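# Carry tube rack through self-closing doors to the desk

## Task

Move the tube rack off the counter, carry it through the self-closing doors and set it down on the desk. At the end the rack must stand upright with each tube seated all the way down in a hole, and both doors must be closed. The task fails if the rack or any tube touches the floor, or if any robot falls over or is left tilted. Any number of robots may be used. Finish by releasing the rack and moving the robots away from it.

## Robot and tools

Robots: three identical Hello Robot Stretch 4 units named r1, r2 and r3. Each has an omni-wheel base, a mast carrying a lift, a telescoping arm that reaches forward, a wrist with yaw, pitch and roll joints, and a two-finger gripper with bendable steel fingers. Each robot is roughly 1.6 m tall, and its base rim lies within 0.23 m of its base origin. Each carries four cameras: <name>_head_camera, <name>_head_left_camera, <name>_head_right_camera and <name>_wrist_camera.

Frames: every robot reports in its own base frame, with the origin on the floor under the base centre, x forward, y left and z up. hand_pose is a point between the open fingertips, given in that frame, and the printed value may be slightly wrong. base_odometry is measured from where the base stood at the scene start, counts wheel turns only (slip counts as travel), and gives heading in radians, positive to the left, from -3.142 to 3.142. Robots do not know each other's positions; relative placement comes only from images, lidar_m and wrist_depth_mm.

execute_actions(actions, cameras): actions is a list holding a single action, or nothing (an empty list just reports state and images). An action is an object keyed by robot name. Each robot entry can hold:
- base: exactly one relative move from the base's last reported position: translate_m (metres, forward positive, -2 to 2), strafe_m (metres sideways, left positive, -2 to 2) or rotate_rad (radians, counter-clockwise from above positive, -3.2 to 3.2).
- joints: absolute targets by name. lift_m 0 to 1.2 m; arm_m 0 to 0.55 m; wrist_yaw_rad -1.134 to 4.276 (0 straight ahead, positive left, 3.14 tucked back, above 3.4 the arm may block it); wrist_pitch_rad -1.117 to 4.259 (0 level, 1.57 pointing down); wrist_roll_rad -1.117 to 4.259 (0 puts the fingers level, positive turns clockwise seen from behind); gripper_m -0.038 to 0.141 m, the fingertip gap, negative values squeeze the tips together. Done tolerances: lift and arm ±0.004, yaw and roll ±0.02, pitch ±0.05, gripper ±0.004.
- pace: "slow", "default", "fast" or "max" (base up to 0.1/0.3/0.4/0.6 m/s and 1/2/3/4 rad/s; slower when the lift is high, above 0.2 m).
- contact_limits: {"arm_m": 0 to 0.75}, how firmly the arm may push before halting; 0.5 if omitted.
- end_of_arm: "enable_torque" on its own, to revive wrist or gripper motors that shut off.
All motions in one action start together. Each action lasts at most 15 s. Joint targets outside range are clipped and reported; unknown keys or other bad values reject the whole call. A robot or joint left out may keep pushing toward an earlier target. cameras lists which images to return (omit or ["all"] for all, [] for none). If a result reports a stop, the remaining calls in that reply are skipped. At scene start, lift_m 0.4 with wrist_yaw_rad 0 unfolds the wrist.

wait(seconds 0 to 10): lets time pass with no new command and returns state and images. zoom_image(camera, region [x0,y0,x1,y1] in pixels, top-left origin, max 504x504) enlarges part of the latest full image. read_manual(section "licences") returns licence text only. finished_scene(scene) ends the current scene irreversibly and says whether it succeeded; the goal must already hold.

Result lines: joint_positions; base_status and joint_status for the last action: "done", "off_target" (resting away from target, maybe still pushing), "contact_stop_at_<key>" (hit something; lift, arm or wheels go slack, a slack lift can sag under load), "limit_stop_at_<name>" (e.g. tilt over 6 degrees makes lift, arm and wheels slack; own_body means a self-collision guard, likely with pitch below -0.2 and roll below -0.4 or above 4), "time_out", "torque_fault" (wrist or gripper motor went limp; send enable_torque). Slack parts hold again once commanded. on_its_own covers what was not commanded; "held at" there is a target, not a position. lidar_m: 12 distances in 30-degree sectors, first straight ahead, counter-clockwise (4th left, 7th behind, 10th right), seeing from about 0.15 m up to robot height; "-" is nothing seen or closer than 0.25 m; glass and thin legs can be missed. wrist_depth_mm: 7x7 grid of depths, 100 to 2000 mm. turned_by_wheels vs turned_by_imu differing by over about 0.1 rad means a bump or slip. base_tilt in degrees, forward and right positive, with a fixed bias up to about 1.5. motor_effort in percent, with the action's peak in brackets; wheel positive turns the base right. The gripper reading does not prove a grasp; a firm squeeze shows in gripper effort, and a load in a level gripper shifts wrist_pitch effort.

Gripping: command a gap smaller than the object; tighter values squeeze harder and pull it toward the wrist. Fingertips pressing down on a surface can stick; raise the lift.

Avoid: robots touching each other (a hard press ends the run; once bases touch, any further drive presses hard); more than 1 kg carried with arm_m above 0.2 while driving or turning, especially fast; strong or high pushes that tip a robot; holding over about 2 kg with a level wrist; dropping the rack, spilling tubes or letting them reach the floor; slamming doors. Two robots given the same drive can differ by about 3 cm per metre, which strains a shared load. Objects may occasionally get nudged. Time passes while you think, and the robots keep their last command.

Each tool is called after ">>>" by a JSON object that holds its "op" and its "data".

## Session

>>> {"op": "execute_actions", "data": {"actions": []}}

Scene clock: 0.00 s.
r1.base_odometry: x=+0.000 y=+0.000 heading=+0.000 (m, m, rad; r1's odometry frame)
r1.turned_by_wheels: +0.000 (rad since the last result)
r1.turned_by_imu: +0.000 (rad since the last result)
r1.base_tilt: forward=+0.3 right=-0.3 (deg)
r1.lidar_m: 1.72 1.24 2.79 2.09 1.90 1.67 1.17 1.11 1.14 1.27 1.21 1.27
r1.base_status: not commanded
r1.joint_positions: lift_m=+0.280 arm_m=-0.002 wrist_yaw_rad=+3.170 wrist_pitch_rad=+0.000 wrist_roll_rad=-0.002 gripper_m=+0.057
r1.joint_status: not commanded
r1.motor_effort: lift_m=+17 arm_m=+0 wrist_yaw_rad=+1 wrist_pitch_rad=-5 wrist_roll_rad=+1 gripper_m=-2 wheel_0=+0 wheel_1=+0 wheel_2=+0 (%)
r1.hand_pose: x=-0.1224 y=+0.0791 z=+0.4579 quat_wxyz=(-0.014, +0.000, -0.001, +1.000) (m; r1's base frame)
r1.wrist_depth_mm: - - 133 1397 1576 1863 1661 / - 107 133 1397 1661 1863 1576 / - 114 135 1430 1618 1863 1618 / 138 136 221 1430 1618 1863 1661 / 215 1118 1205 1397 1661 1808 1618 / 215 1098 194 1397 193 1464 1430 / 215 976 1060 - 1078 976 1060
r2.base_odometry: x=+0.000 y=+0.000 heading=+0.000 (m, m, rad; r2's odometry frame)
r2.turned_by_wheels: +0.000 (rad since the last result)
r2.turned_by_imu: +0.000 (rad since the last result)
r2.base_tilt: forward=+0.0 right=-0.2 (deg)
r2.lidar_m: 2.11 2.02 2.07 1.61 1.58 1.36 1.05 1.04 1.12 1.69 2.48 2.67
r2.base_status: not commanded
r2.joint_positions: lift_m=+0.196 arm_m=+0.003 wrist_yaw_rad=+3.077 wrist_pitch_rad=-0.002 wrist_roll_rad=-0.003 gripper_m=+0.057
r2.joint_status: not commanded
r2.motor_effort: lift_m=+19 arm_m=+0 wrist_yaw_rad=+0 wrist_pitch_rad=-5 wrist_roll_rad=-1 gripper_m=-1 wheel_0=+0 wheel_1=+0 wheel_2=+0 (%)
r2.hand_pose: x=-0.1088 y=+0.1058 z=+0.3751 quat_wxyz=(+0.032, +0.001, -0.001, +0.999) (m; r2's base frame)
r2.wrist_depth_mm: - 138 1182 1336 1537 1756 1983 / - 127 1182 1366 1499 1756 1921 / - 128 195 1336 1537 1808 1983 / 122 139 1182 1336 1576 1808 1983 / 991 1078 1160 1308 1537 1756 1983 / 960 1078 202 1281 203 1281 1255 / 878 831 878 - 878 809 891
r3.base_odometry: x=+0.000 y=+0.000 heading=+0.000 (m, m, rad; r3's odometry frame)
r3.turned_by_wheels: +0.000 (rad since the last result)
r3.turned_by_imu: +0.000 (rad since the last result)
r3.base_tilt: forward=-0.7 right=+0.0 (deg)
r3.lidar_m: 1.99 1.96 2.18 1.28 1.23 1.49 1.16 1.15 1.26 1.91 1.36 1.51
r3.base_status: not commanded
r3.joint_positions: lift_m=+0.213 arm_m=-0.002 wrist_yaw_rad=+3.175 wrist_pitch_rad=+0.015 wrist_roll_rad=+0.002 gripper_m=+0.057
r3.joint_status: not commanded
r3.motor_effort: lift_m=+20 arm_m=+0 wrist_yaw_rad=+0 wrist_pitch_rad=-6 wrist_roll_rad=-2 gripper_m=-3 wheel_0=+0 wheel_1=+0 wheel_2=+0 (%)
r3.hand_pose: x=-0.1222 y=+0.0778 z=+0.3868 quat_wxyz=(-0.017, -0.008, +0.001, +1.000) (m; r3's base frame)
r3.wrist_depth_mm: - 140 140 1397 1537 1661 1756 / - - 139 1366 1499 1661 1808 / - 107 139 1397 1464 1661 1808 / - 121 143 1366 1464 1618 1808 / 192 1160 1255 1366 1499 1618 1808 / 211 1182 206 1366 194 1464 1397 / 209 1008 960 111 991 891 991
pictures: r1_head_camera, r1_head_left_camera, r1_head_right_camera, r1_wrist_camera, r2_head_camera, r2_head_left_camera, r2_head_right_camera, r2_wrist_camera, r3_head_camera, r3_head_left_camera, r3_head_right_camera, r3_wrist_camera
Images, in order (width x height): r1_head_camera 420x560, r1_head_left_camera 420x672, r1_head_right_camera 420x672, r1_wrist_camera 616x392, r2_head_camera 420x560, r2_head_left_camera 420x672, r2_head_right_camera 420x672, r2_wrist_camera 616x392, r3_head_camera 420x560, r3_head_left_camera 420x672, r3_head_right_camera 420x672, r3_wrist_camera 616x392.

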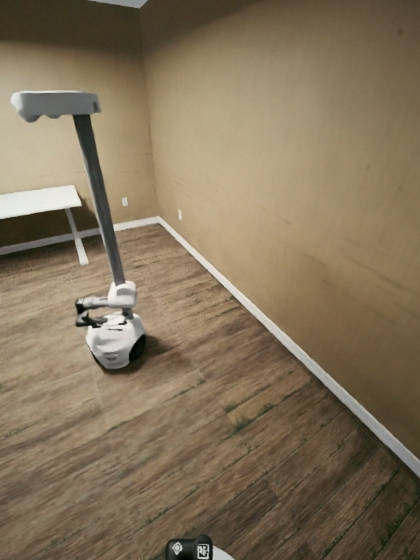

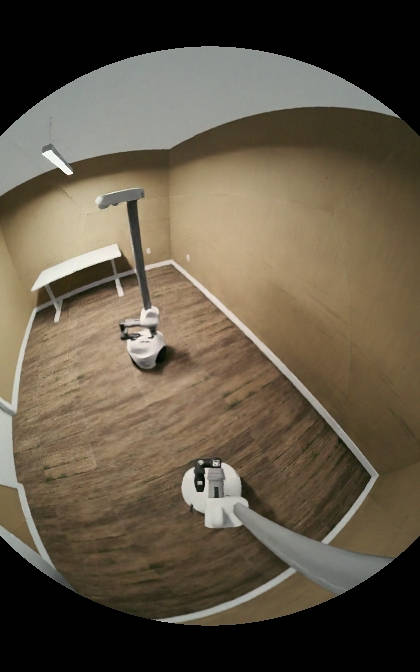

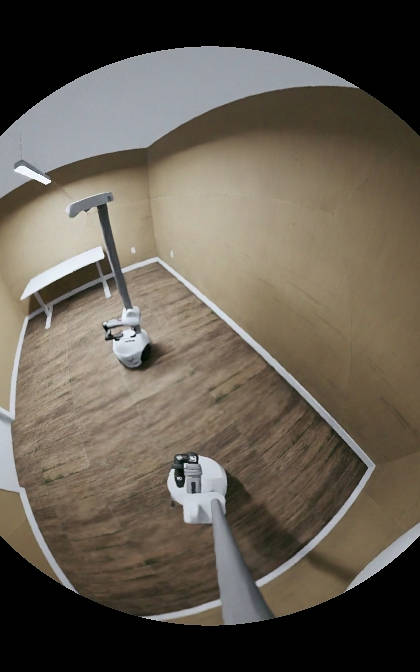

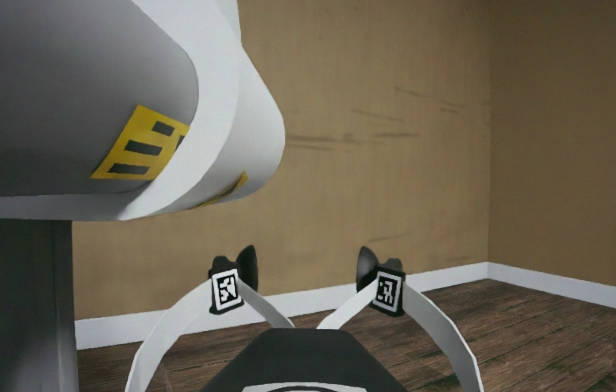

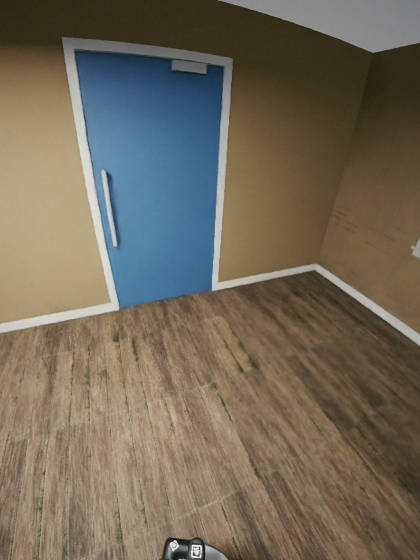

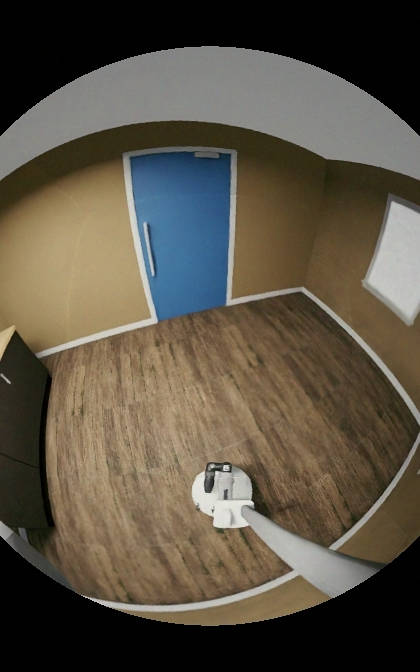

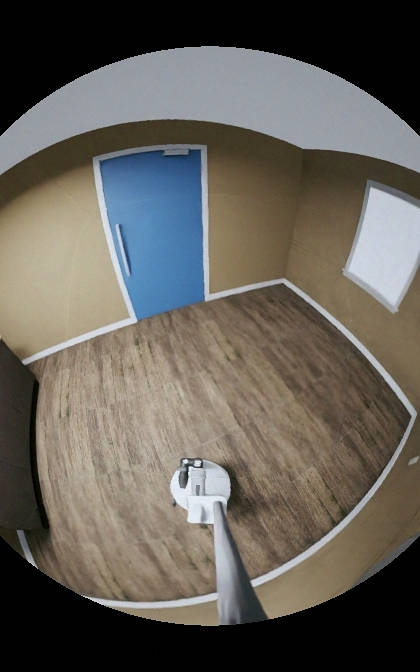

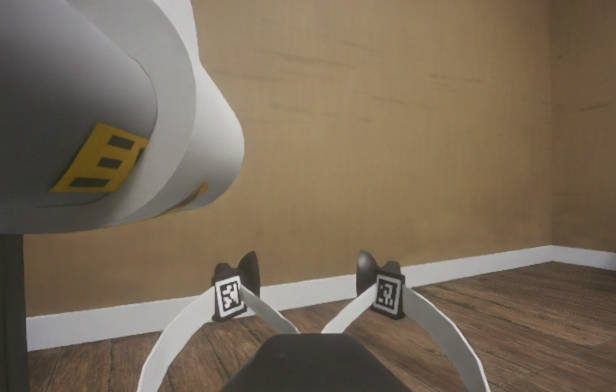

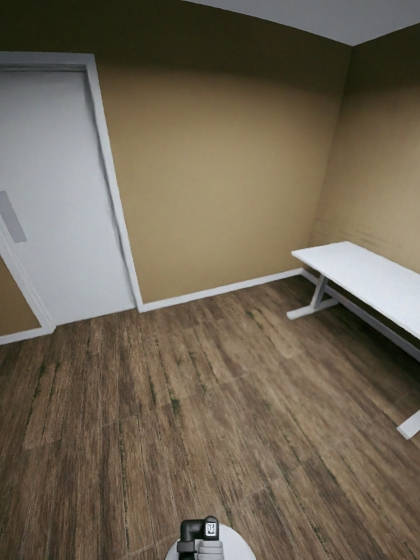

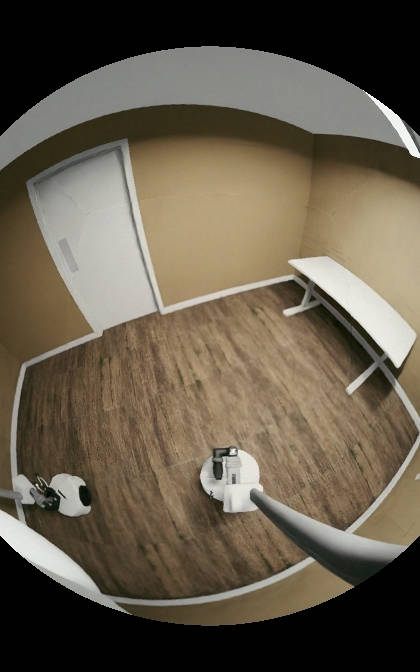

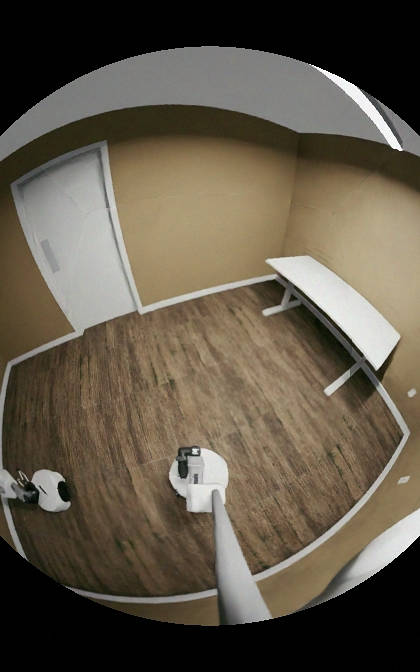

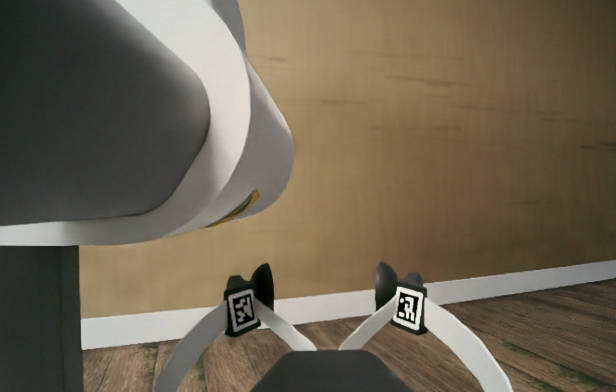

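>>> {"op": "execute_actions", "data": {"actions": [{"r2": {"base": {"rotate_rad": 1.85}, "joints": {"lift_m": 0.9, "wrist_yaw_rad": 0}}, "r3": {"base": {"rotate_rad": 0.3}}, "r1": {"base": {"rotate_rad": 2.1}}}], "cameras": ["r1_head_camera", "r2_head_camera", "r2_wrist_camera", "r3_head_camera", "r3_head_left_camera"]}}

Scene clock: 7.53 s.
r1.base_odometry: x=+0.000 y=+0.000 heading=+2.099 (m, m, rad; r1's odometry frame)
r1.turned_by_wheels: +2.099 (rad since the last result)
r1.turned_by_imu: +2.108 (rad since the last result)
r1.base_tilt: forward=+0.3 right=-0.3 (deg)
r1.lidar_m: 1.89 1.66 1.18 1.12 1.14 1.29 1.23 1.27 1.67 1.24 2.81 2.08
r1.base_status: done
r1.joint_positions: lift_m=+0.280 arm_m=-0.002 wrist_yaw_rad=+3.170 wrist_pitch_rad=+0.000 wrist_roll_rad=-0.002 gripper_m=+0.057
r1.joint_status: not commanded
r1.motor_effort: lift_m=+18(18) arm_m=+0(0) wrist_yaw_rad=+1(1) wrist_pitch_rad=-6(7) wrist_roll_rad=-1(1) gripper_m=-3(2) wheel_0=-4(12) wheel_1=-4(9) wheel_2=-3(3) (%)
r1.hand_pose: x=-0.1224 y=+0.0791 z=+0.4579 quat_wxyz=(-0.014, +0.000, -0.001, +1.000) (m; r1's base frame)
r1.wrist_depth_mm: - - 134 1281 1308 1308 1308 / - 107 134 1281 1308 1308 1308 / - 114 135 1308 1308 1281 1308 / 138 136 222 1308 1308 1308 1336 / 214 1336 1308 1336 1308 1336 1308 / 214 1336 194 1336 193 1336 1308 / 214 960 1060 - 1078 976 1042
r2.base_odometry: x=+0.000 y=+0.000 heading=+1.850 (m, m, rad; r2's odometry frame)
r2.turned_by_wheels: +1.850 (rad since the last result)
r2.turned_by_imu: +1.840 (rad since the last result)
r2.base_tilt: forward=+0.0 right=-0.2 (deg)
r2.lidar_m: 1.58 1.74 1.12 1.04 1.05 1.33 2.51 2.53 2.27 2.00 2.11 1.73
r2.base_status: done
r2.joint_positions: lift_m=+0.900 arm_m=+0.003 wrist_yaw_rad=+0.000 wrist_pitch_rad=-0.001 wrist_roll_rad=-0.003 gripper_m=+0.057
r2.joint_status: all done
r2.motor_effort: lift_m=+22(26) arm_m=-1(1) wrist_yaw_rad=-2(10) wrist_pitch_rad=-5(5) wrist_roll_rad=-1(1) gripper_m=+0(2) wheel_0=-1(8) wheel_1=+2(7) wheel_2=+1(9) (%)
r2.hand_pose: x=+0.4620 y=-0.0873 z=+1.0784 quat_wxyz=(+1.000, -0.001, -0.001, +0.000) (m; r2's base frame)
r2.wrist_depth_mm: 1863 1921 1983 - - - - / 1863 1921 1921 - - - - / 1808 1863 1983 - - - - / 1921 1863 1983 - - - - / 1863 1921 1336 1397 1464 1499 1576 / 1921 1983 202 1397 202 1499 1576 / 1863 1921 1366 - 1464 1576 1576
r3.base_odometry: x=+0.000 y=+0.000 heading=+0.300 (m, m, rad; r3's odometry frame)
r3.turned_by_wheels: +0.300 (rad since the last result)
r3.turned_by_imu: +0.302 (rad since the last result)
r3.base_tilt: forward=-0.7 right=+0.0 (deg)
r3.lidar_m: 1.96 2.09 2.59 1.24 1.81 1.25 1.15 1.17 1.52 1.35 1.42 1.81
r3.base_status: done
r3.joint_positions: lift_m=+0.213 arm_m=-0.002 wrist_yaw_rad=+3.175 wrist_pitch_rad=+0.015 wrist_roll_rad=+0.002 gripper_m=+0.057
r3.joint_status: not commanded
r3.motor_effort: lift_m=+20(20) arm_m=+0(0) wrist_yaw_rad=+1(1) wrist_pitch_rad=-5(5) wrist_roll_rad=-1(0) gripper_m=-1(5) wheel_0=-2(5) wheel_1=-1(9) wheel_2=-1(5) (%)
r3.hand_pose: x=-0.1222 y=+0.0778 z=+0.3868 quat_wxyz=(-0.017, -0.008, +0.001, +1.000) (m; r3's base frame)
r3.wrist_depth_mm: - 140 140 1281 1281 1336 1308 / - - 139 1281 1308 1308 1336 / - 107 138 1281 1281 1281 1308 / - 121 143 1281 1281 1308 1308 / 191 1255 1281 1281 1281 1281 1308 / 211 1281 205 1281 194 1308 1281 / 209 1025 946 111 991 891 976
pictures: r1_head_camera, r2_head_camera, r2_wrist_camera, r3_head_camera, r3_head_left_camera
Images, in order (width x height): r1_head_camera 420x560, r2_head_camera 420x560, r2_wrist_camera 616x392, r3_head_camera 420x560, r3_head_left_camera 420x672.

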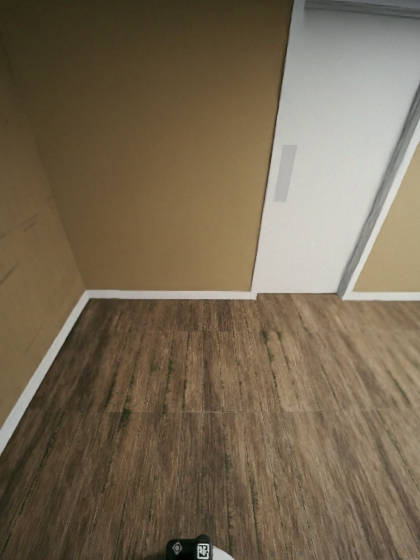

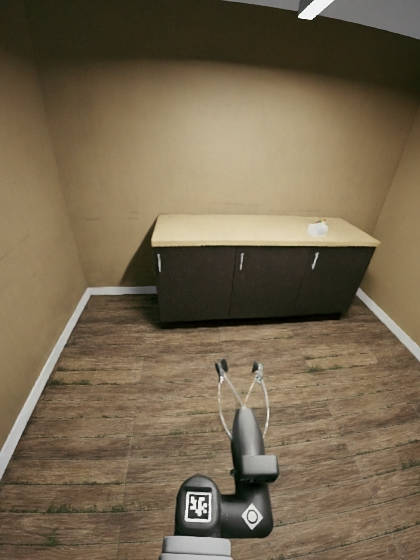

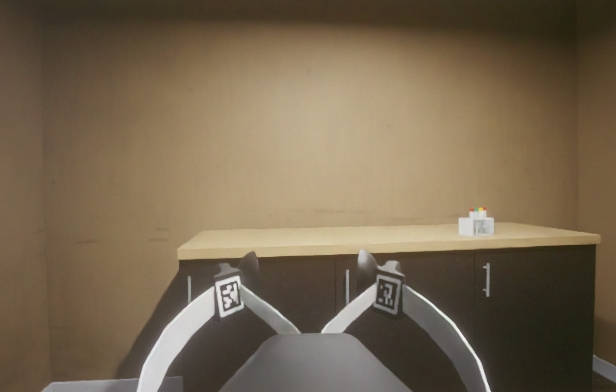

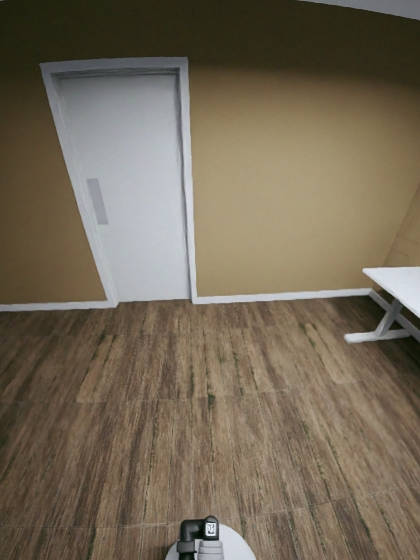

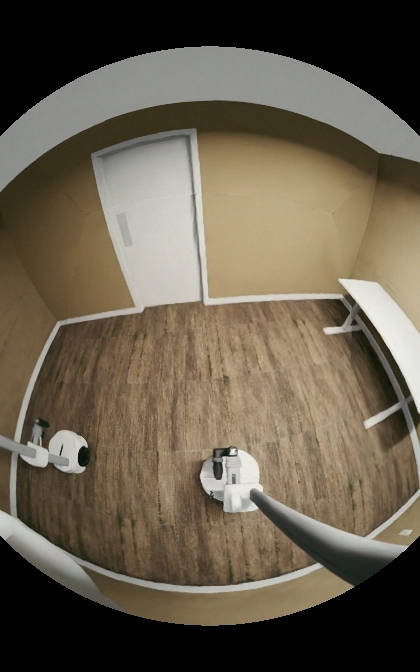

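>>> {"op": "zoom_image", "data": {"camera": "r2_wrist_camera", "region": [430, 190, 530, 250]}}

>>> {"op": "execute_actions", "data": {"actions": [{"r2": {"base": {"rotate_rad": -0.35}}, "r3": {"base": {"rotate_rad": 0.04}}, "r1": {"base": {"strafe_m": -0.3}}}], "cameras": ["r2_head_camera", "r3_head_camera"]}}

Region (430, 190, 530, 250) of r2_wrist_camera's 616x392 image, scaled by 5.040; it fills the top 302 rows of this view, and the rest is white.

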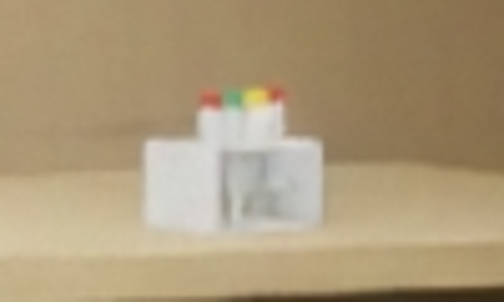

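Scene clock: 23.87 s.
r1.base_odometry: x=+0.259 y=+0.151 heading=+2.099 (m, m, rad; r1's odometry frame)
r1.turned_by_wheels: +0.000 (rad since the last result)
r1.turned_by_imu: -0.002 (rad since the last result)
r1.base_tilt: forward=+0.3 right=-0.5 (deg)
r1.lidar_m: 1.89 1.97 1.48 1.40 1.45 1.29 1.22 1.24 1.68 0.94 2.61 2.10
r1.base_status: done
r1.joint_positions: lift_m=+0.280 arm_m=-0.002 wrist_yaw_rad=+3.170 wrist_pitch_rad=+0.000 wrist_roll_rad=-0.002 gripper_m=+0.057
r1.joint_status: not commanded
r1.motor_effort: lift_m=+18(18) arm_m=+0(0) wrist_yaw_rad=+1(1) wrist_pitch_rad=-6(7) wrist_roll_rad=+0(1) gripper_m=-3(4) wheel_0=+1(11) wheel_1=-1(10) wheel_2=+0(4) (%)
r1.hand_pose: x=-0.1224 y=+0.0791 z=+0.4579 quat_wxyz=(-0.014, +0.000, -0.001, +1.000) (m; r1's base frame)
r1.wrist_depth_mm: - - 133 1308 1281 1281 1281 / - 107 134 1336 1308 1308 1281 / - 114 135 1281 1308 1336 1281 / 138 137 222 1308 1308 1308 1308 / 214 1336 1308 1308 1308 1308 1308 / 214 1336 193 1336 193 1308 1308 / 214 960 1060 - 1078 976 1060
r2.base_odometry: x=+0.000 y=+0.000 heading=+1.500 (m, m, rad; r2's odometry frame)
r2.turned_by_wheels: -0.350 (rad since the last result)
r2.turned_by_imu: -0.346 (rad since the last result)
r2.base_tilt: forward=+0.0 right=-0.3 (deg)
r2.lidar_m: 1.62 1.58 1.45 1.08 1.04 1.10 1.60 2.50 2.63 2.15 2.03 2.19
r2.base_status: done
r2.joint_positions: lift_m=+0.900 arm_m=+0.003 wrist_yaw_rad=+0.000 wrist_pitch_rad=-0.001 wrist_roll_rad=-0.003 gripper_m=+0.057
r2.joint_status: not commanded
r2.motor_effort: lift_m=+22(22) arm_m=+0(0) wrist_yaw_rad=-2(3) wrist_pitch_rad=-4(6) wrist_roll_rad=+0(1) gripper_m=+3(0) wheel_0=+1(7) wheel_1=+0(6) wheel_2=+1(7) (%)
r2.hand_pose: x=+0.4620 y=-0.0874 z=+1.0784 quat_wxyz=(+1.000, -0.001, -0.001, +0.000) (m; r2's base frame)
r2.wrist_depth_mm: 1661 1863 - - - - 1756 / 1661 1863 - - - - 1708 / 1708 1863 - - - - 1756 / 1708 1863 - - - - 1708 / 1281 1366 1464 1661 1863 - 1756 / 1205 1308 201 1618 202 - 1756 / 1205 1281 1430 - 1983 1983 1808
r3.base_odometry: x=+0.000 y=+0.000 heading=+0.340 (m, m, rad; r3's odometry frame)
r3.turned_by_wheels: +0.040 (rad since the last result)
r3.turned_by_imu: +0.041 (rad since the last result)
r3.base_tilt: forward=-0.7 right=+0.0 (deg)
r3.lidar_m: 1.96 2.11 2.70 0.94 1.73 1.23 1.15 1.19 1.55 1.36 1.41 1.89
r3.base_status: done
r3.joint_positions: lift_m=+0.213 arm_m=-0.002 wrist_yaw_rad=+3.175 wrist_pitch_rad=+0.015 wrist_roll_rad=+0.002 gripper_m=+0.057
r3.joint_status: not commanded
r3.motor_effort: lift_m=+20(20) arm_m=+0(0) wrist_yaw_rad=+1(2) wrist_pitch_rad=-5(6) wrist_roll_rad=-3(1) gripper_m=-3(1) wheel_0=-1(6) wheel_1=+0(5) wheel_2=+0(5) (%)
r3.hand_pose: x=-0.1222 y=+0.0778 z=+0.3868 quat_wxyz=(-0.017, -0.008, +0.001, +1.000) (m; r3's base frame)
r3.wrist_depth_mm: - 140 140 1281 1281 1281 1255 / - - 138 1281 1281 1255 1255 / - 107 138 1255 1281 1281 1281 / - 121 143 1281 1281 1281 1255 / 193 1308 1281 1281 1281 1255 1255 / 211 1281 205 1281 194 1255 1255 / 209 1008 946 111 991 904 960
pictures: r2_head_camera, r3_head_camera
Images, in order (width x height): r2_head_camera 420x560, r3_head_camera 420x560.

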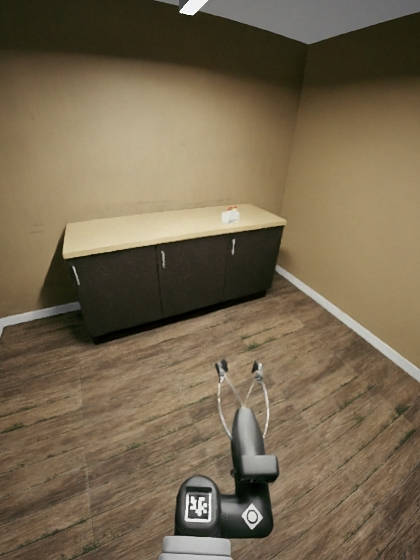

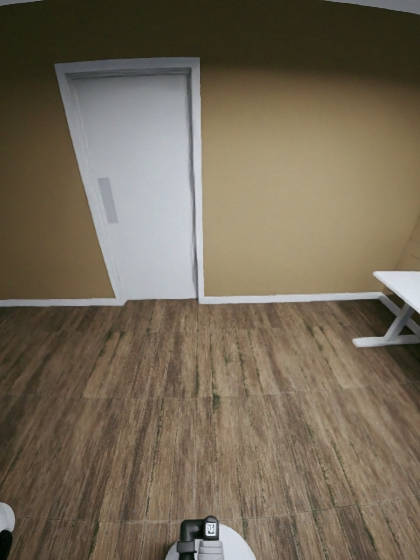

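>>> {"op": "execute_actions", "data": {"actions": [{"r2": {"base": {"translate_m": 1.1}, "pace": "fast"}, "r3": {"base": {"translate_m": 1.3}, "pace": "fast"}}], "cameras": ["r2_head_camera", "r2_wrist_camera", "r3_head_camera", "r3_head_left_camera"]}}

Scene clock: 33.03 s.
r1.base_odometry: x=+0.259 y=+0.151 heading=+2.099 (m, m, rad; r1's odometry frame)
r1.turned_by_wheels: +0.000 (rad since the last result)
r1.turned_by_imu: -0.003 (rad since the last result)
r1.base_tilt: forward=+0.4 right=-0.4 (deg)
r1.lidar_m: 1.90 1.94 1.49 1.40 1.46 1.29 1.22 1.26 1.66 2.53 1.53 1.50
r1.base_status: not commanded
r1.joint_positions: lift_m=+0.280 arm_m=-0.002 wrist_yaw_rad=+3.170 wrist_pitch_rad=+0.000 wrist_roll_rad=-0.002 gripper_m=+0.057
r1.joint_status: not commanded
r1.motor_effort: lift_m=+18(17) arm_m=+0(0) wrist_yaw_rad=+1(1) wrist_pitch_rad=-6(5) wrist_roll_rad=+2(1) gripper_m=-4(2) wheel_0=+1(1) wheel_1=-1(1) wheel_2=+0(0) (%)
r1.hand_pose: x=-0.1224 y=+0.0791 z=+0.4579 quat_wxyz=(-0.014, +0.000, -0.001, +1.000) (m; r1's base frame)
r1.wrist_depth_mm: - - 133 1281 1308 1255 1281 / - 107 134 1308 1308 1308 1308 / - 114 135 1308 1308 1308 1308 / 138 136 222 1336 1281 1308 1308 / 214 1336 1336 1336 1308 1308 1308 / 215 1308 194 1308 193 1308 1308 / 214 960 1060 - 1060 946 1042
r2.base_odometry: x=+0.077 y=+1.097 heading=+1.500 (m, m, rad; r2's odometry frame)
r2.turned_by_wheels: +0.000 (rad since the last result)
r2.turned_by_imu: +0.001 (rad since the last result)
r2.base_tilt: forward=+0.0 right=-0.3 (deg)
r2.lidar_m: 0.64 0.59 0.63 0.93 1.55 1.65 2.35 3.43 2.14 1.63 1.57 0.85
r2.base_status: done
r2.joint_positions: lift_m=+0.900 arm_m=+0.003 wrist_yaw_rad=+0.000 wrist_pitch_rad=-0.001 wrist_roll_rad=-0.003 gripper_m=+0.057
r2.joint_status: not commanded
r2.motor_effort: lift_m=+21(22) arm_m=+0(0) wrist_yaw_rad=-1(2) wrist_pitch_rad=-5(5) wrist_roll_rad=-2(0) gripper_m=+1(0) wheel_0=+1(7) wheel_1=+0(6) wheel_2=+1(9) (%)
r2.hand_pose: x=+0.4620 y=-0.0874 z=+1.0785 quat_wxyz=(+1.000, -0.001, -0.001, +0.000) (m; r2's base frame)
r2.wrist_depth_mm: 891 976 1078 1229 1430 1537 1255 / 891 976 1078 1229 1430 1499 1229 / 917 991 1098 1229 1397 1537 1229 / 904 1008 1098 1255 1397 1537 1255 / 904 976 1078 1182 1229 1464 1281 / 668 676 201 634 202 732 1205 / 452 427 459 - 627 732 1182
r3.base_odometry: x=+1.226 y=+0.433 heading=+0.340 (m, m, rad; r3's odometry frame)
r3.turned_by_wheels: +0.000 (rad since the last result)
r3.turned_by_imu: +0.003 (rad since the last result)
r3.base_tilt: forward=-0.7 right=+0.0 (deg)
r3.lidar_m: 0.67 0.77 1.01 2.27 1.52 1.52 2.44 2.54 1.37 1.32 1.04 0.71
r3.base_status: done
r3.joint_positions: lift_m=+0.213 arm_m=-0.002 wrist_yaw_rad=+3.175 wrist_pitch_rad=+0.015 wrist_roll_rad=+0.002 gripper_m=+0.057
r3.joint_status: not commanded
r3.motor_effort: lift_m=+20(20) arm_m=+0(0) wrist_yaw_rad=+0(2) wrist_pitch_rad=-6(5) wrist_roll_rad=-1(1) gripper_m=+0(2) wheel_0=+0(6) wheel_1=+0(7) wheel_2=-1(11) (%)
r3.hand_pose: x=-0.1222 y=+0.0778 z=+0.3868 quat_wxyz=(-0.017, -0.008, +0.001, +1.000) (m; r3's base frame)
r3.wrist_depth_mm: - 140 140 - - - - / - - 138 - - - - / - 107 139 - - - - / - 121 143 - - - - / 193 - - - - - - / 211 1576 206 1499 194 1499 1308 / 209 1042 946 111 991 904 976
pictures: r2_head_camera, r2_wrist_camera, r3_head_camera, r3_head_left_camera
Images, in order (width x height): r2_head_camera 420x560, r2_wrist_camera 616x392, r3_head_camera 420x560, r3_head_left_camera 420x672.

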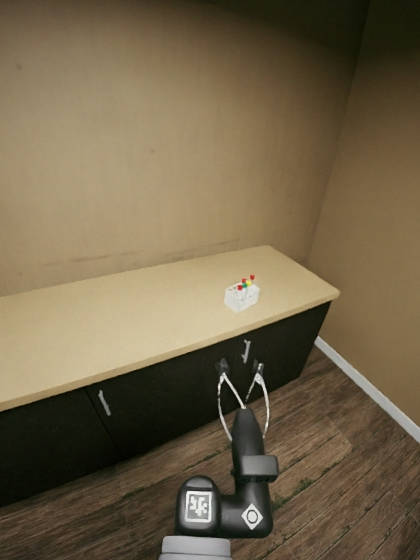

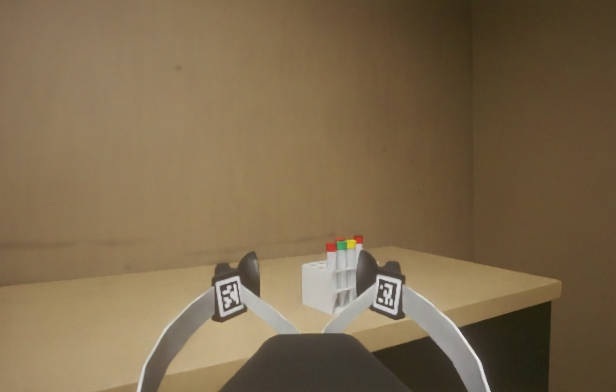

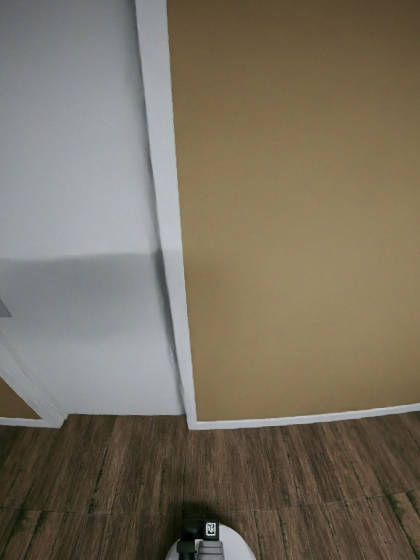

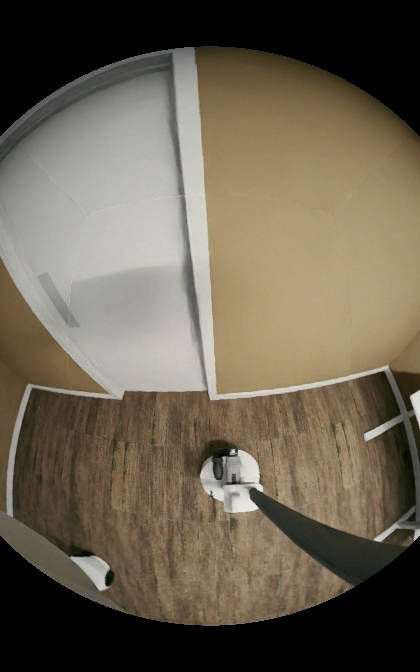

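>>> {"op": "zoom_image", "data": {"camera": "r2_head_camera", "region": [200, 255, 290, 335]}}

>>> {"op": "zoom_image", "data": {"camera": "r2_wrist_camera", "region": [280, 220, 410, 330]}}

Region (200, 255, 290, 335) of r2_head_camera's 420x560 image, scaled by 5.600, with more detail than that image has.

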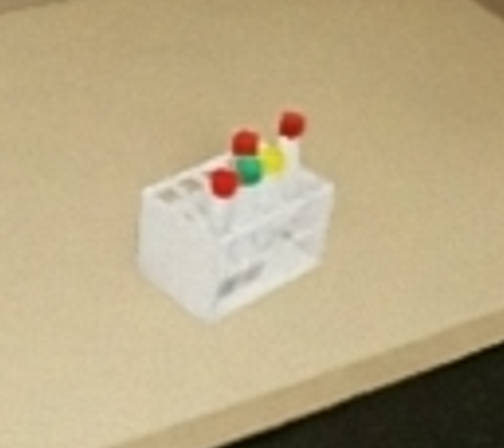

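Region (280, 220, 410, 330) of r2_wrist_camera's 616x392 image, scaled by 3.877; it fills the top 426 rows of this view, and the rest is white.

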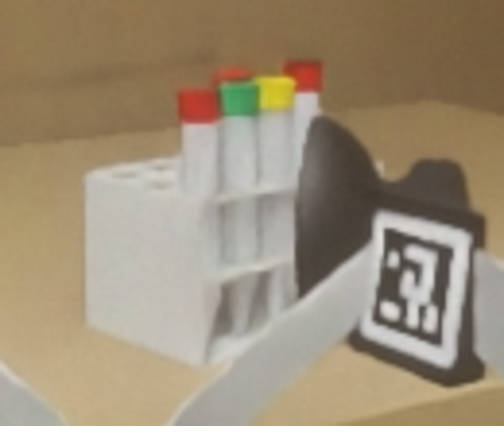

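>>> {"op": "execute_actions", "data": {"actions": [{"r2": {"base": {"rotate_rad": 0.45}, "joints": {"lift_m": 1.0, "gripper_m": 0.141}}, "r3": {"base": {"strafe_m": 0.62}, "pace": "fast"}, "r1": {"base": {"strafe_m": -0.45}}}], "cameras": ["r3_head_camera", "r1_head_camera"]}}

Scene clock: 61.73 s.
r1.base_odometry: x=+0.648 y=+0.378 heading=+2.099 (m, m, rad; r1's odometry frame)
r1.turned_by_wheels: +0.000 (rad since the last result)
r1.turned_by_imu: -0.002 (rad since the last result)
r1.base_tilt: forward=+0.3 right=-0.4 (deg)
r1.lidar_m: 1.06 1.97 1.96 1.86 1.79 1.28 1.19 1.24 1.65 2.07 2.15 2.01
r1.base_status: done
r1.joint_positions: lift_m=+0.280 arm_m=-0.002 wrist_yaw_rad=+3.170 wrist_pitch_rad=+0.000 wrist_roll_rad=-0.002 gripper_m=+0.057
r1.joint_status: not commanded
r1.motor_effort: lift_m=+18(18) arm_m=+0(0) wrist_yaw_rad=+1(2) wrist_pitch_rad=-5(6) wrist_roll_rad=+0(1) gripper_m=-3(1) wheel_0=+0(8) wheel_1=+0(12) wheel_2=+0(0) (%)
r1.hand_pose: x=-0.1224 y=+0.0791 z=+0.4579 quat_wxyz=(-0.014, +0.000, -0.001, +1.000) (m; r1's base frame)
r1.wrist_depth_mm: - - 134 1281 1281 1281 1281 / - 107 134 1308 1281 1281 1281 / - 114 135 1308 1255 1281 1281 / 138 136 221 1308 1308 1281 1281 / 214 1308 1281 1308 1308 1308 1308 / 214 1308 194 1281 193 1281 1308 / 214 946 1060 - 1098 976 1060
r2.base_odometry: x=+0.077 y=+1.097 heading=+1.950 (m, m, rad; r2's odometry frame)
r2.turned_by_wheels: +0.450 (rad since the last result)
r2.turned_by_imu: +0.449 (rad since the last result)
r2.base_tilt: forward=+0.0 right=-0.3 (deg)
r2.lidar_m: 0.60 0.62 0.84 1.55 1.60 2.18 3.55 2.31 1.68 1.56 0.89 0.64
r2.base_status: done
r2.joint_positions: lift_m=+1.000 arm_m=+0.003 wrist_yaw_rad=+0.000 wrist_pitch_rad=-0.001 wrist_roll_rad=-0.003 gripper_m=+0.141
r2.joint_status: all done
r2.motor_effort: lift_m=+21(20) arm_m=-1(1) wrist_yaw_rad=-1(1) wrist_pitch_rad=-5(6) wrist_roll_rad=+0(1) gripper_m=+0(4) wheel_0=-1(7) wheel_1=+1(6) wheel_2=-1(8) (%)
r2.hand_pose: x=+0.4620 y=-0.0874 z=+1.1784 quat_wxyz=(+1.000, -0.001, -0.001, +0.000) (m; r2's base frame)
r2.wrist_depth_mm: 1025 991 1025 1042 1042 1042 1060 / 1025 1042 1008 1025 1042 1042 1060 / 1025 1042 1025 1042 1042 1060 1042 / 1025 1025 1042 1060 1042 1042 1060 / 1042 1025 1025 1060 1060 1060 1060 / 960 798 809 960 809 788 917 / 647 654 661 - 647 640 559
r3.base_odometry: x=+1.019 y=+1.018 heading=+0.340 (m, m, rad; r3's odometry frame)
r3.turned_by_wheels: +0.000 (rad since the last result)
r3.turned_by_imu: +0.003 (rad since the last result)
r3.base_tilt: forward=-0.7 right=+0.0 (deg)
r3.lidar_m: 0.71 0.73 0.88 2.00 2.08 2.63 1.08 2.54 2.04 1.94 0.98 0.74
r3.base_status: done
r3.joint_positions: lift_m=+0.213 arm_m=-0.002 wrist_yaw_rad=+3.175 wrist_pitch_rad=+0.015 wrist_roll_rad=+0.002 gripper_m=+0.057
r3.joint_status: not commanded
r3.motor_effort: lift_m=+20(20) arm_m=+1(1) wrist_yaw_rad=+2(1) wrist_pitch_rad=-5(6) wrist_roll_rad=+0(2) gripper_m=-7(3) wheel_0=+1(11) wheel_1=-1(12) wheel_2=-1(2) (%)
r3.hand_pose: x=-0.1222 y=+0.0778 z=+0.3868 quat_wxyz=(-0.017, -0.008, +0.001, +1.000) (m; r3's base frame)
r3.wrist_depth_mm: - 140 140 - - - - / - - 138 - - - - / - 107 138 1430 - - - / - 121 143 - - - - / 193 - - - - - - / 211 1576 206 1205 193 1464 1430 / 209 1008 946 111 991 917 976
pictures: r1_head_camera, r3_head_camera
Images, in order (width x height): r1_head_camera 420x560, r3_head_camera 420x560.

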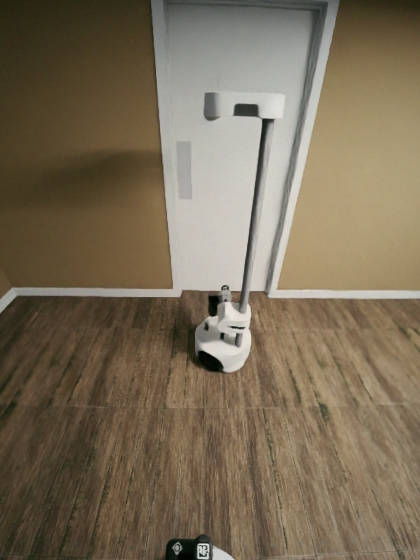

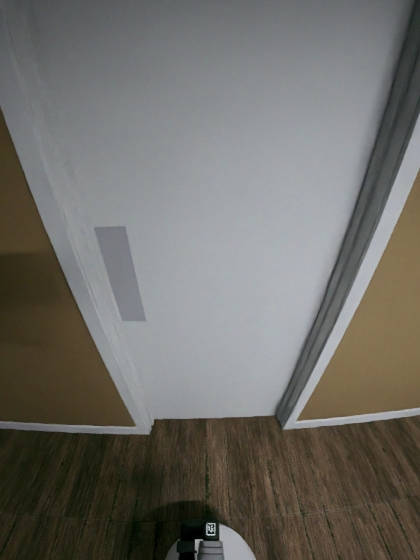

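>>> {"op": "execute_actions", "data": {"actions": [{"r2": {"base": {"strafe_m": -0.67}}, "r3": {"base": {"translate_m": 0.5}}, "r1": {"base": {"translate_m": 0.5}}}], "cameras": ["r3_head_left_camera", "r2_head_camera"]}}

Scene clock: 69.97 s.
r1.base_odometry: x=+0.396 y=+0.810 heading=+2.099 (m, m, rad; r1's odometry frame)
r1.turned_by_wheels: +0.000 (rad since the last result)
r1.turned_by_imu: -0.005 (rad since the last result)
r1.base_tilt: forward=+0.3 right=-0.3 (deg)
r1.lidar_m: 1.06 1.45 1.94 1.87 1.96 1.80 1.69 1.73 2.32 2.05 2.13 1.56
r1.base_status: done
r1.joint_positions: lift_m=+0.280 arm_m=-0.002 wrist_yaw_rad=+3.170 wrist_pitch_rad=+0.000 wrist_roll_rad=-0.002 gripper_m=+0.057
r1.joint_status: not commanded
r1.motor_effort: lift_m=+17(18) arm_m=+0(0) wrist_yaw_rad=+1(0) wrist_pitch_rad=-6(7) wrist_roll_rad=-1(1) gripper_m=-2(3) wheel_0=+2(8) wheel_1=+4(4) wheel_2=-2(10) (%)
r1.hand_pose: x=-0.1224 y=+0.0791 z=+0.4579 quat_wxyz=(-0.014, +0.000, -0.001, +1.000) (m; r1's base frame)
r1.wrist_depth_mm: - - 133 1808 1808 1708 1756 / - 107 134 1756 1808 1756 1708 / - 114 135 1756 1756 1756 1756 / 138 136 222 1756 1756 1708 1808 / 215 1756 1708 1756 1808 1756 1808 / 214 1430 195 1464 192 1464 1464 / 214 960 1078 - 1078 960 1060
r2.base_odometry: x=+0.700 y=+1.346 heading=+1.950 (m, m, rad; r2's odometry frame)
r2.turned_by_wheels: +0.000 (rad since the last result)
r2.turned_by_imu: +0.001 (rad since the last result)
r2.base_tilt: forward=+0.0 right=-0.3 (deg)
r2.lidar_m: 0.62 0.65 0.89 2.22 2.28 3.12 3.54 1.28 0.95 0.89 0.94 0.66
r2.base_status: done
r2.joint_positions: lift_m=+1.000 arm_m=+0.003 wrist_yaw_rad=+0.000 wrist_pitch_rad=-0.001 wrist_roll_rad=-0.003 gripper_m=+0.141
r2.joint_status: not commanded
r2.motor_effort: lift_m=+21(22) arm_m=+0(1) wrist_yaw_rad=-1(2) wrist_pitch_rad=-5(4) wrist_roll_rad=-1(1) gripper_m=+3(2) wheel_0=-1(10) wheel_1=+0(8) wheel_2=+0(2) (%)
r2.hand_pose: x=+0.4620 y=-0.0874 z=+1.1784 quat_wxyz=(+1.000, -0.001, -0.001, +0.000) (m; r2's base frame)
r2.wrist_depth_mm: 1025 1025 1042 1042 1060 1060 1060 / 1025 1042 1042 1042 1078 1060 1060 / 1042 1025 1042 1042 1060 1060 1060 / 1042 1042 1042 1060 1060 1060 1060 / 1042 1042 1060 1060 1060 1060 1060 / 976 809 809 960 809 1060 1078 / 654 512 580 - 647 750 1078
r3.base_odometry: x=+1.491 y=+1.185 heading=+0.340 (m, m, rad; r3's odometry frame)
r3.turned_by_wheels: +0.000 (rad since the last result)
r3.turned_by_imu: +0.002 (rad since the last result)
r3.base_tilt: forward=-0.7 right=+0.1 (deg)
r3.lidar_m: - 0.25 0.31 0.53 2.11 2.79 1.07 3.06 2.04 0.68 0.33 0.25
r3.base_status: done
r3.joint_positions: lift_m=+0.213 arm_m=-0.002 wrist_yaw_rad=+3.175 wrist_pitch_rad=+0.015 wrist_roll_rad=+0.002 gripper_m=+0.057
r3.joint_status: not commanded
r3.motor_effort: lift_m=+19(20) arm_m=+0(0) wrist_yaw_rad=+1(0) wrist_pitch_rad=-5(5) wrist_roll_rad=-2(2) gripper_m=-3(6) wheel_0=+1(5) wheel_1=-1(0) wheel_2=+2(8) (%)
r3.hand_pose: x=-0.1222 y=+0.0778 z=+0.3868 quat_wxyz=(-0.017, -0.008, +0.001, +1.000) (m; r3's base frame)
r3.wrist_depth_mm: - 140 140 - - - - / - - 139 - - - - / - 107 138 1464 - - - / - 121 143 1499 - - - / 192 - - - - - - / 211 1618 206 1229 194 1464 1430 / 209 1008 946 111 991 904 991
pictures: r2_head_camera, r3_head_left_camera
Images, in order (width x height): r2_head_camera 420x560, r3_head_left_camera 420x672.

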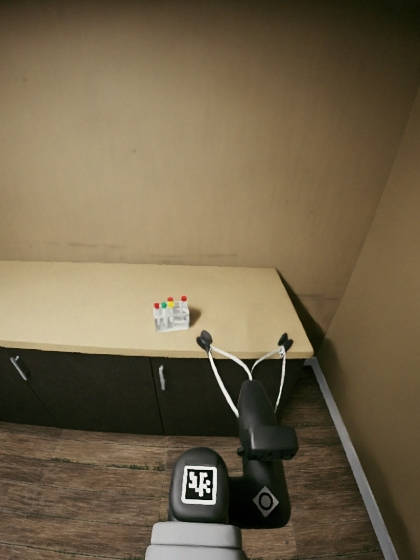

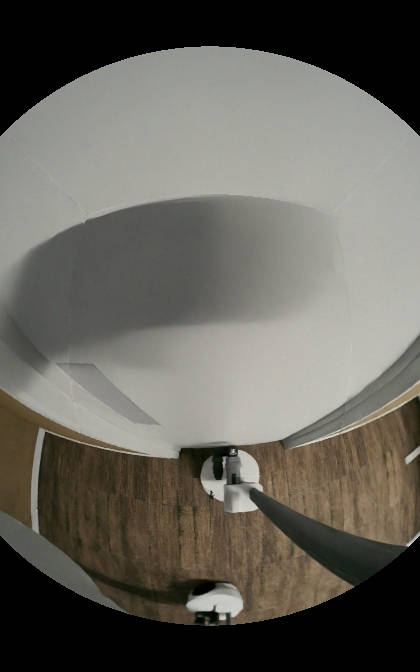

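>>> {"op": "zoom_image", "data": {"camera": "r2_head_camera", "region": [130, 280, 220, 360]}}

>>> {"op": "execute_actions", "data": {"actions": [{"r2": {"base": {"rotate_rad": 0.25}, "joints": {"wrist_pitch_rad": 0.3}}, "r3": {"base": {"translate_m": 0.4}, "pace": "slow"}}], "cameras": ["r3_head_left_camera", "r3_head_camera", "r2_head_camera", "r2_wrist_camera"]}}

Region (130, 280, 220, 360) of r2_head_camera's 420x560 image, scaled by 5.600, with more detail than that image has.

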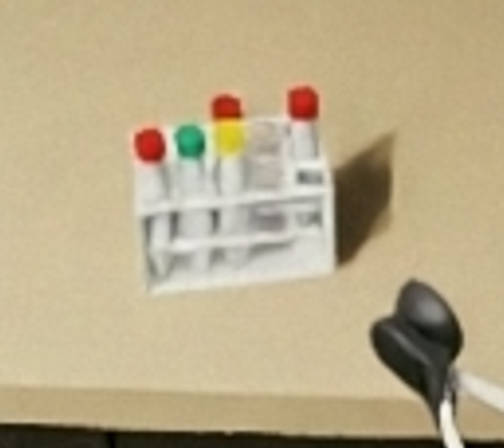

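Scene clock: 80.03 s.
r1.base_odometry: x=+0.396 y=+0.810 heading=+2.099 (m, m, rad; r1's odometry frame)
r1.turned_by_wheels: +0.000 (rad since the last result)
r1.turned_by_imu: -0.003 (rad since the last result)
r1.base_tilt: forward=+0.3 right=-0.3 (deg)
r1.lidar_m: 1.43 1.47 1.95 1.88 1.94 1.80 1.69 1.75 2.34 2.05 2.11 1.53
r1.base_status: not commanded
r1.joint_positions: lift_m=+0.280 arm_m=-0.002 wrist_yaw_rad=+3.170 wrist_pitch_rad=+0.000 wrist_roll_rad=-0.002 gripper_m=+0.057
r1.joint_status: not commanded
r1.motor_effort: lift_m=+17(18) arm_m=+0(0) wrist_yaw_rad=+1(0) wrist_pitch_rad=-7(7) wrist_roll_rad=-1(0) gripper_m=-2(3) wheel_0=+2(2) wheel_1=+4(4) wheel_2=-2(2) (%)
r1.hand_pose: x=-0.1224 y=+0.0791 z=+0.4579 quat_wxyz=(-0.014, +0.000, -0.001, +1.000) (m; r1's base frame)
r1.wrist_depth_mm: - - 134 1756 1756 1756 1708 / - 107 134 1708 1756 1756 1808 / - 114 135 1756 1708 1756 1808 / 138 136 221 1756 1756 1808 1756 / 214 1756 1756 1756 1756 1756 1756 / 214 1430 194 1499 193 1464 1464 / 215 976 1060 - 1078 960 1042
r2.base_odometry: x=+0.700 y=+1.346 heading=+2.200 (m, m, rad; r2's odometry frame)
r2.turned_by_wheels: +0.250 (rad since the last result)
r2.turned_by_imu: +0.251 (rad since the last result)
r2.base_tilt: forward=+0.0 right=-0.2 (deg)
r2.lidar_m: 0.63 0.72 1.21 2.23 2.52 3.48 1.98 1.07 0.90 0.90 1.02 0.63
r2.base_status: done
r2.joint_positions: lift_m=+1.000 arm_m=+0.003 wrist_yaw_rad=+0.000 wrist_pitch_rad=+0.302 wrist_roll_rad=-0.003 gripper_m=+0.141
r2.joint_status: all done
r2.motor_effort: lift_m=+22(22) arm_m=+0(0) wrist_yaw_rad=-2(1) wrist_pitch_rad=-3(3) wrist_roll_rad=+0(0) gripper_m=+1(0) wheel_0=-1(6) wheel_1=+0(6) wheel_2=+0(5) (%)
r2.hand_pose: x=+0.4489 y=-0.0874 z=+1.0922 quat_wxyz=(+0.989, -0.001, +0.150, +0.000) (m; r2's base frame)
r2.wrist_depth_mm: 1138 1098 1008 946 904 866 831 / 1205 1138 1060 1025 946 904 854 / 1281 1182 1118 1042 976 946 904 / 946 946 960 931 931 917 931 / 640 647 640 597 647 640 634 / 609 539 500 492 452 445 480 / 654 603 559 - 459 436 415
r3.base_odometry: x=+1.867 y=+1.318 heading=+0.339 (m, m, rad; r3's odometry frame)
r3.turned_by_wheels: -0.001 (rad since the last result)
r3.turned_by_imu: +0.001 (rad since the last result)
r3.base_tilt: forward=-0.7 right=+0.0 (deg)
r3.lidar_m: 0.25 0.39 1.06 0.56 0.42 2.84 1.48 3.48 0.42 0.25 - -
r3.base_status: done
r3.joint_positions: lift_m=+0.213 arm_m=-0.002 wrist_yaw_rad=+3.175 wrist_pitch_rad=+0.015 wrist_roll_rad=+0.002 gripper_m=+0.057
r3.joint_status: not commanded
r3.motor_effort: lift_m=+20(19) arm_m=+0(0) wrist_yaw_rad=+2(2) wrist_pitch_rad=-6(6) wrist_roll_rad=-1(1) gripper_m=-5(4) wheel_0=+10(21) wheel_1=-2(10) wheel_2=-19(25) (%)
r3.hand_pose: x=-0.1222 y=+0.0778 z=+0.3868 quat_wxyz=(-0.017, -0.008, +0.001, +1.000) (m; r3's base frame)
r3.wrist_depth_mm: - 140 140 - - - - / - - 139 - - - - / - 107 138 - - - - / - 121 143 - - - - / 192 - - 1983 - - - / 211 1576 206 1499 193 1430 1430 / 209 1042 946 111 976 904 960
pictures: r2_head_camera, r2_wrist_camera, r3_head_camera, r3_head_left_camera
Images, in order (width x height): r2_head_camera 420x560, r2_wrist_camera 616x392, r3_head_camera 420x560, r3_head_left_camera 420x672.

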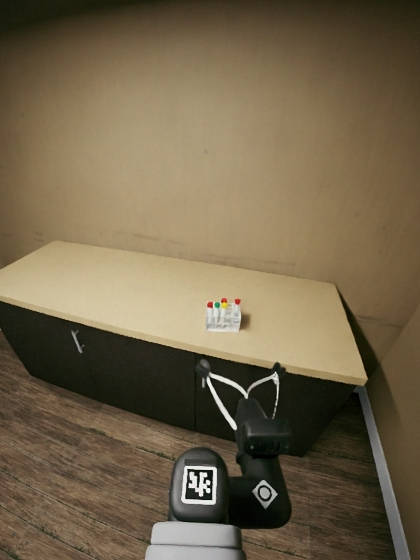

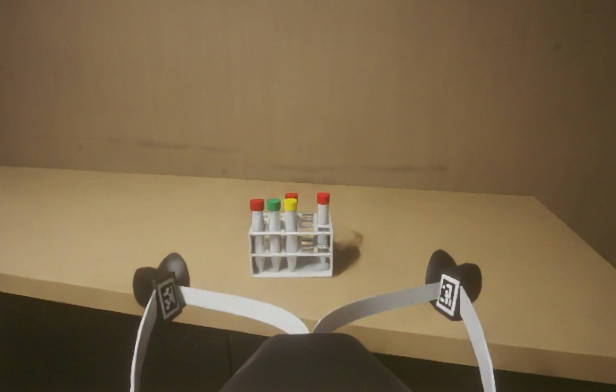

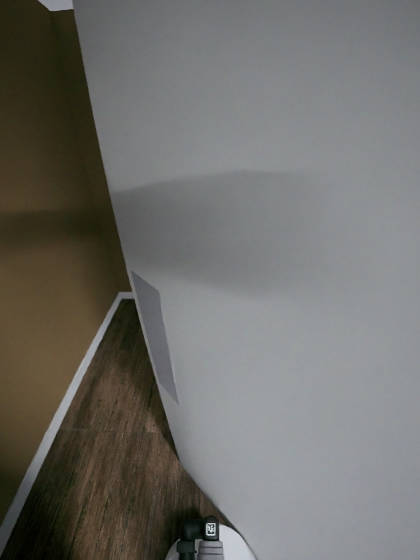

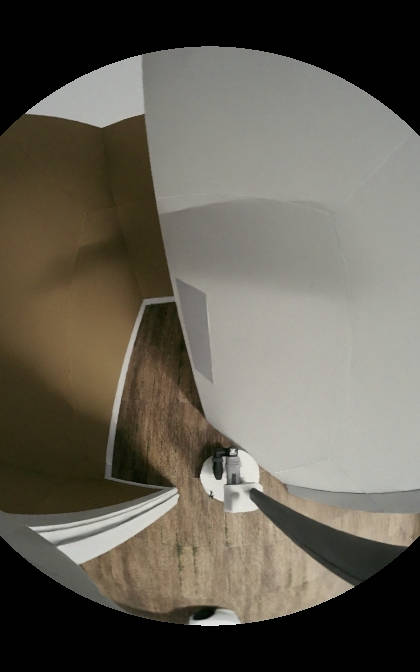

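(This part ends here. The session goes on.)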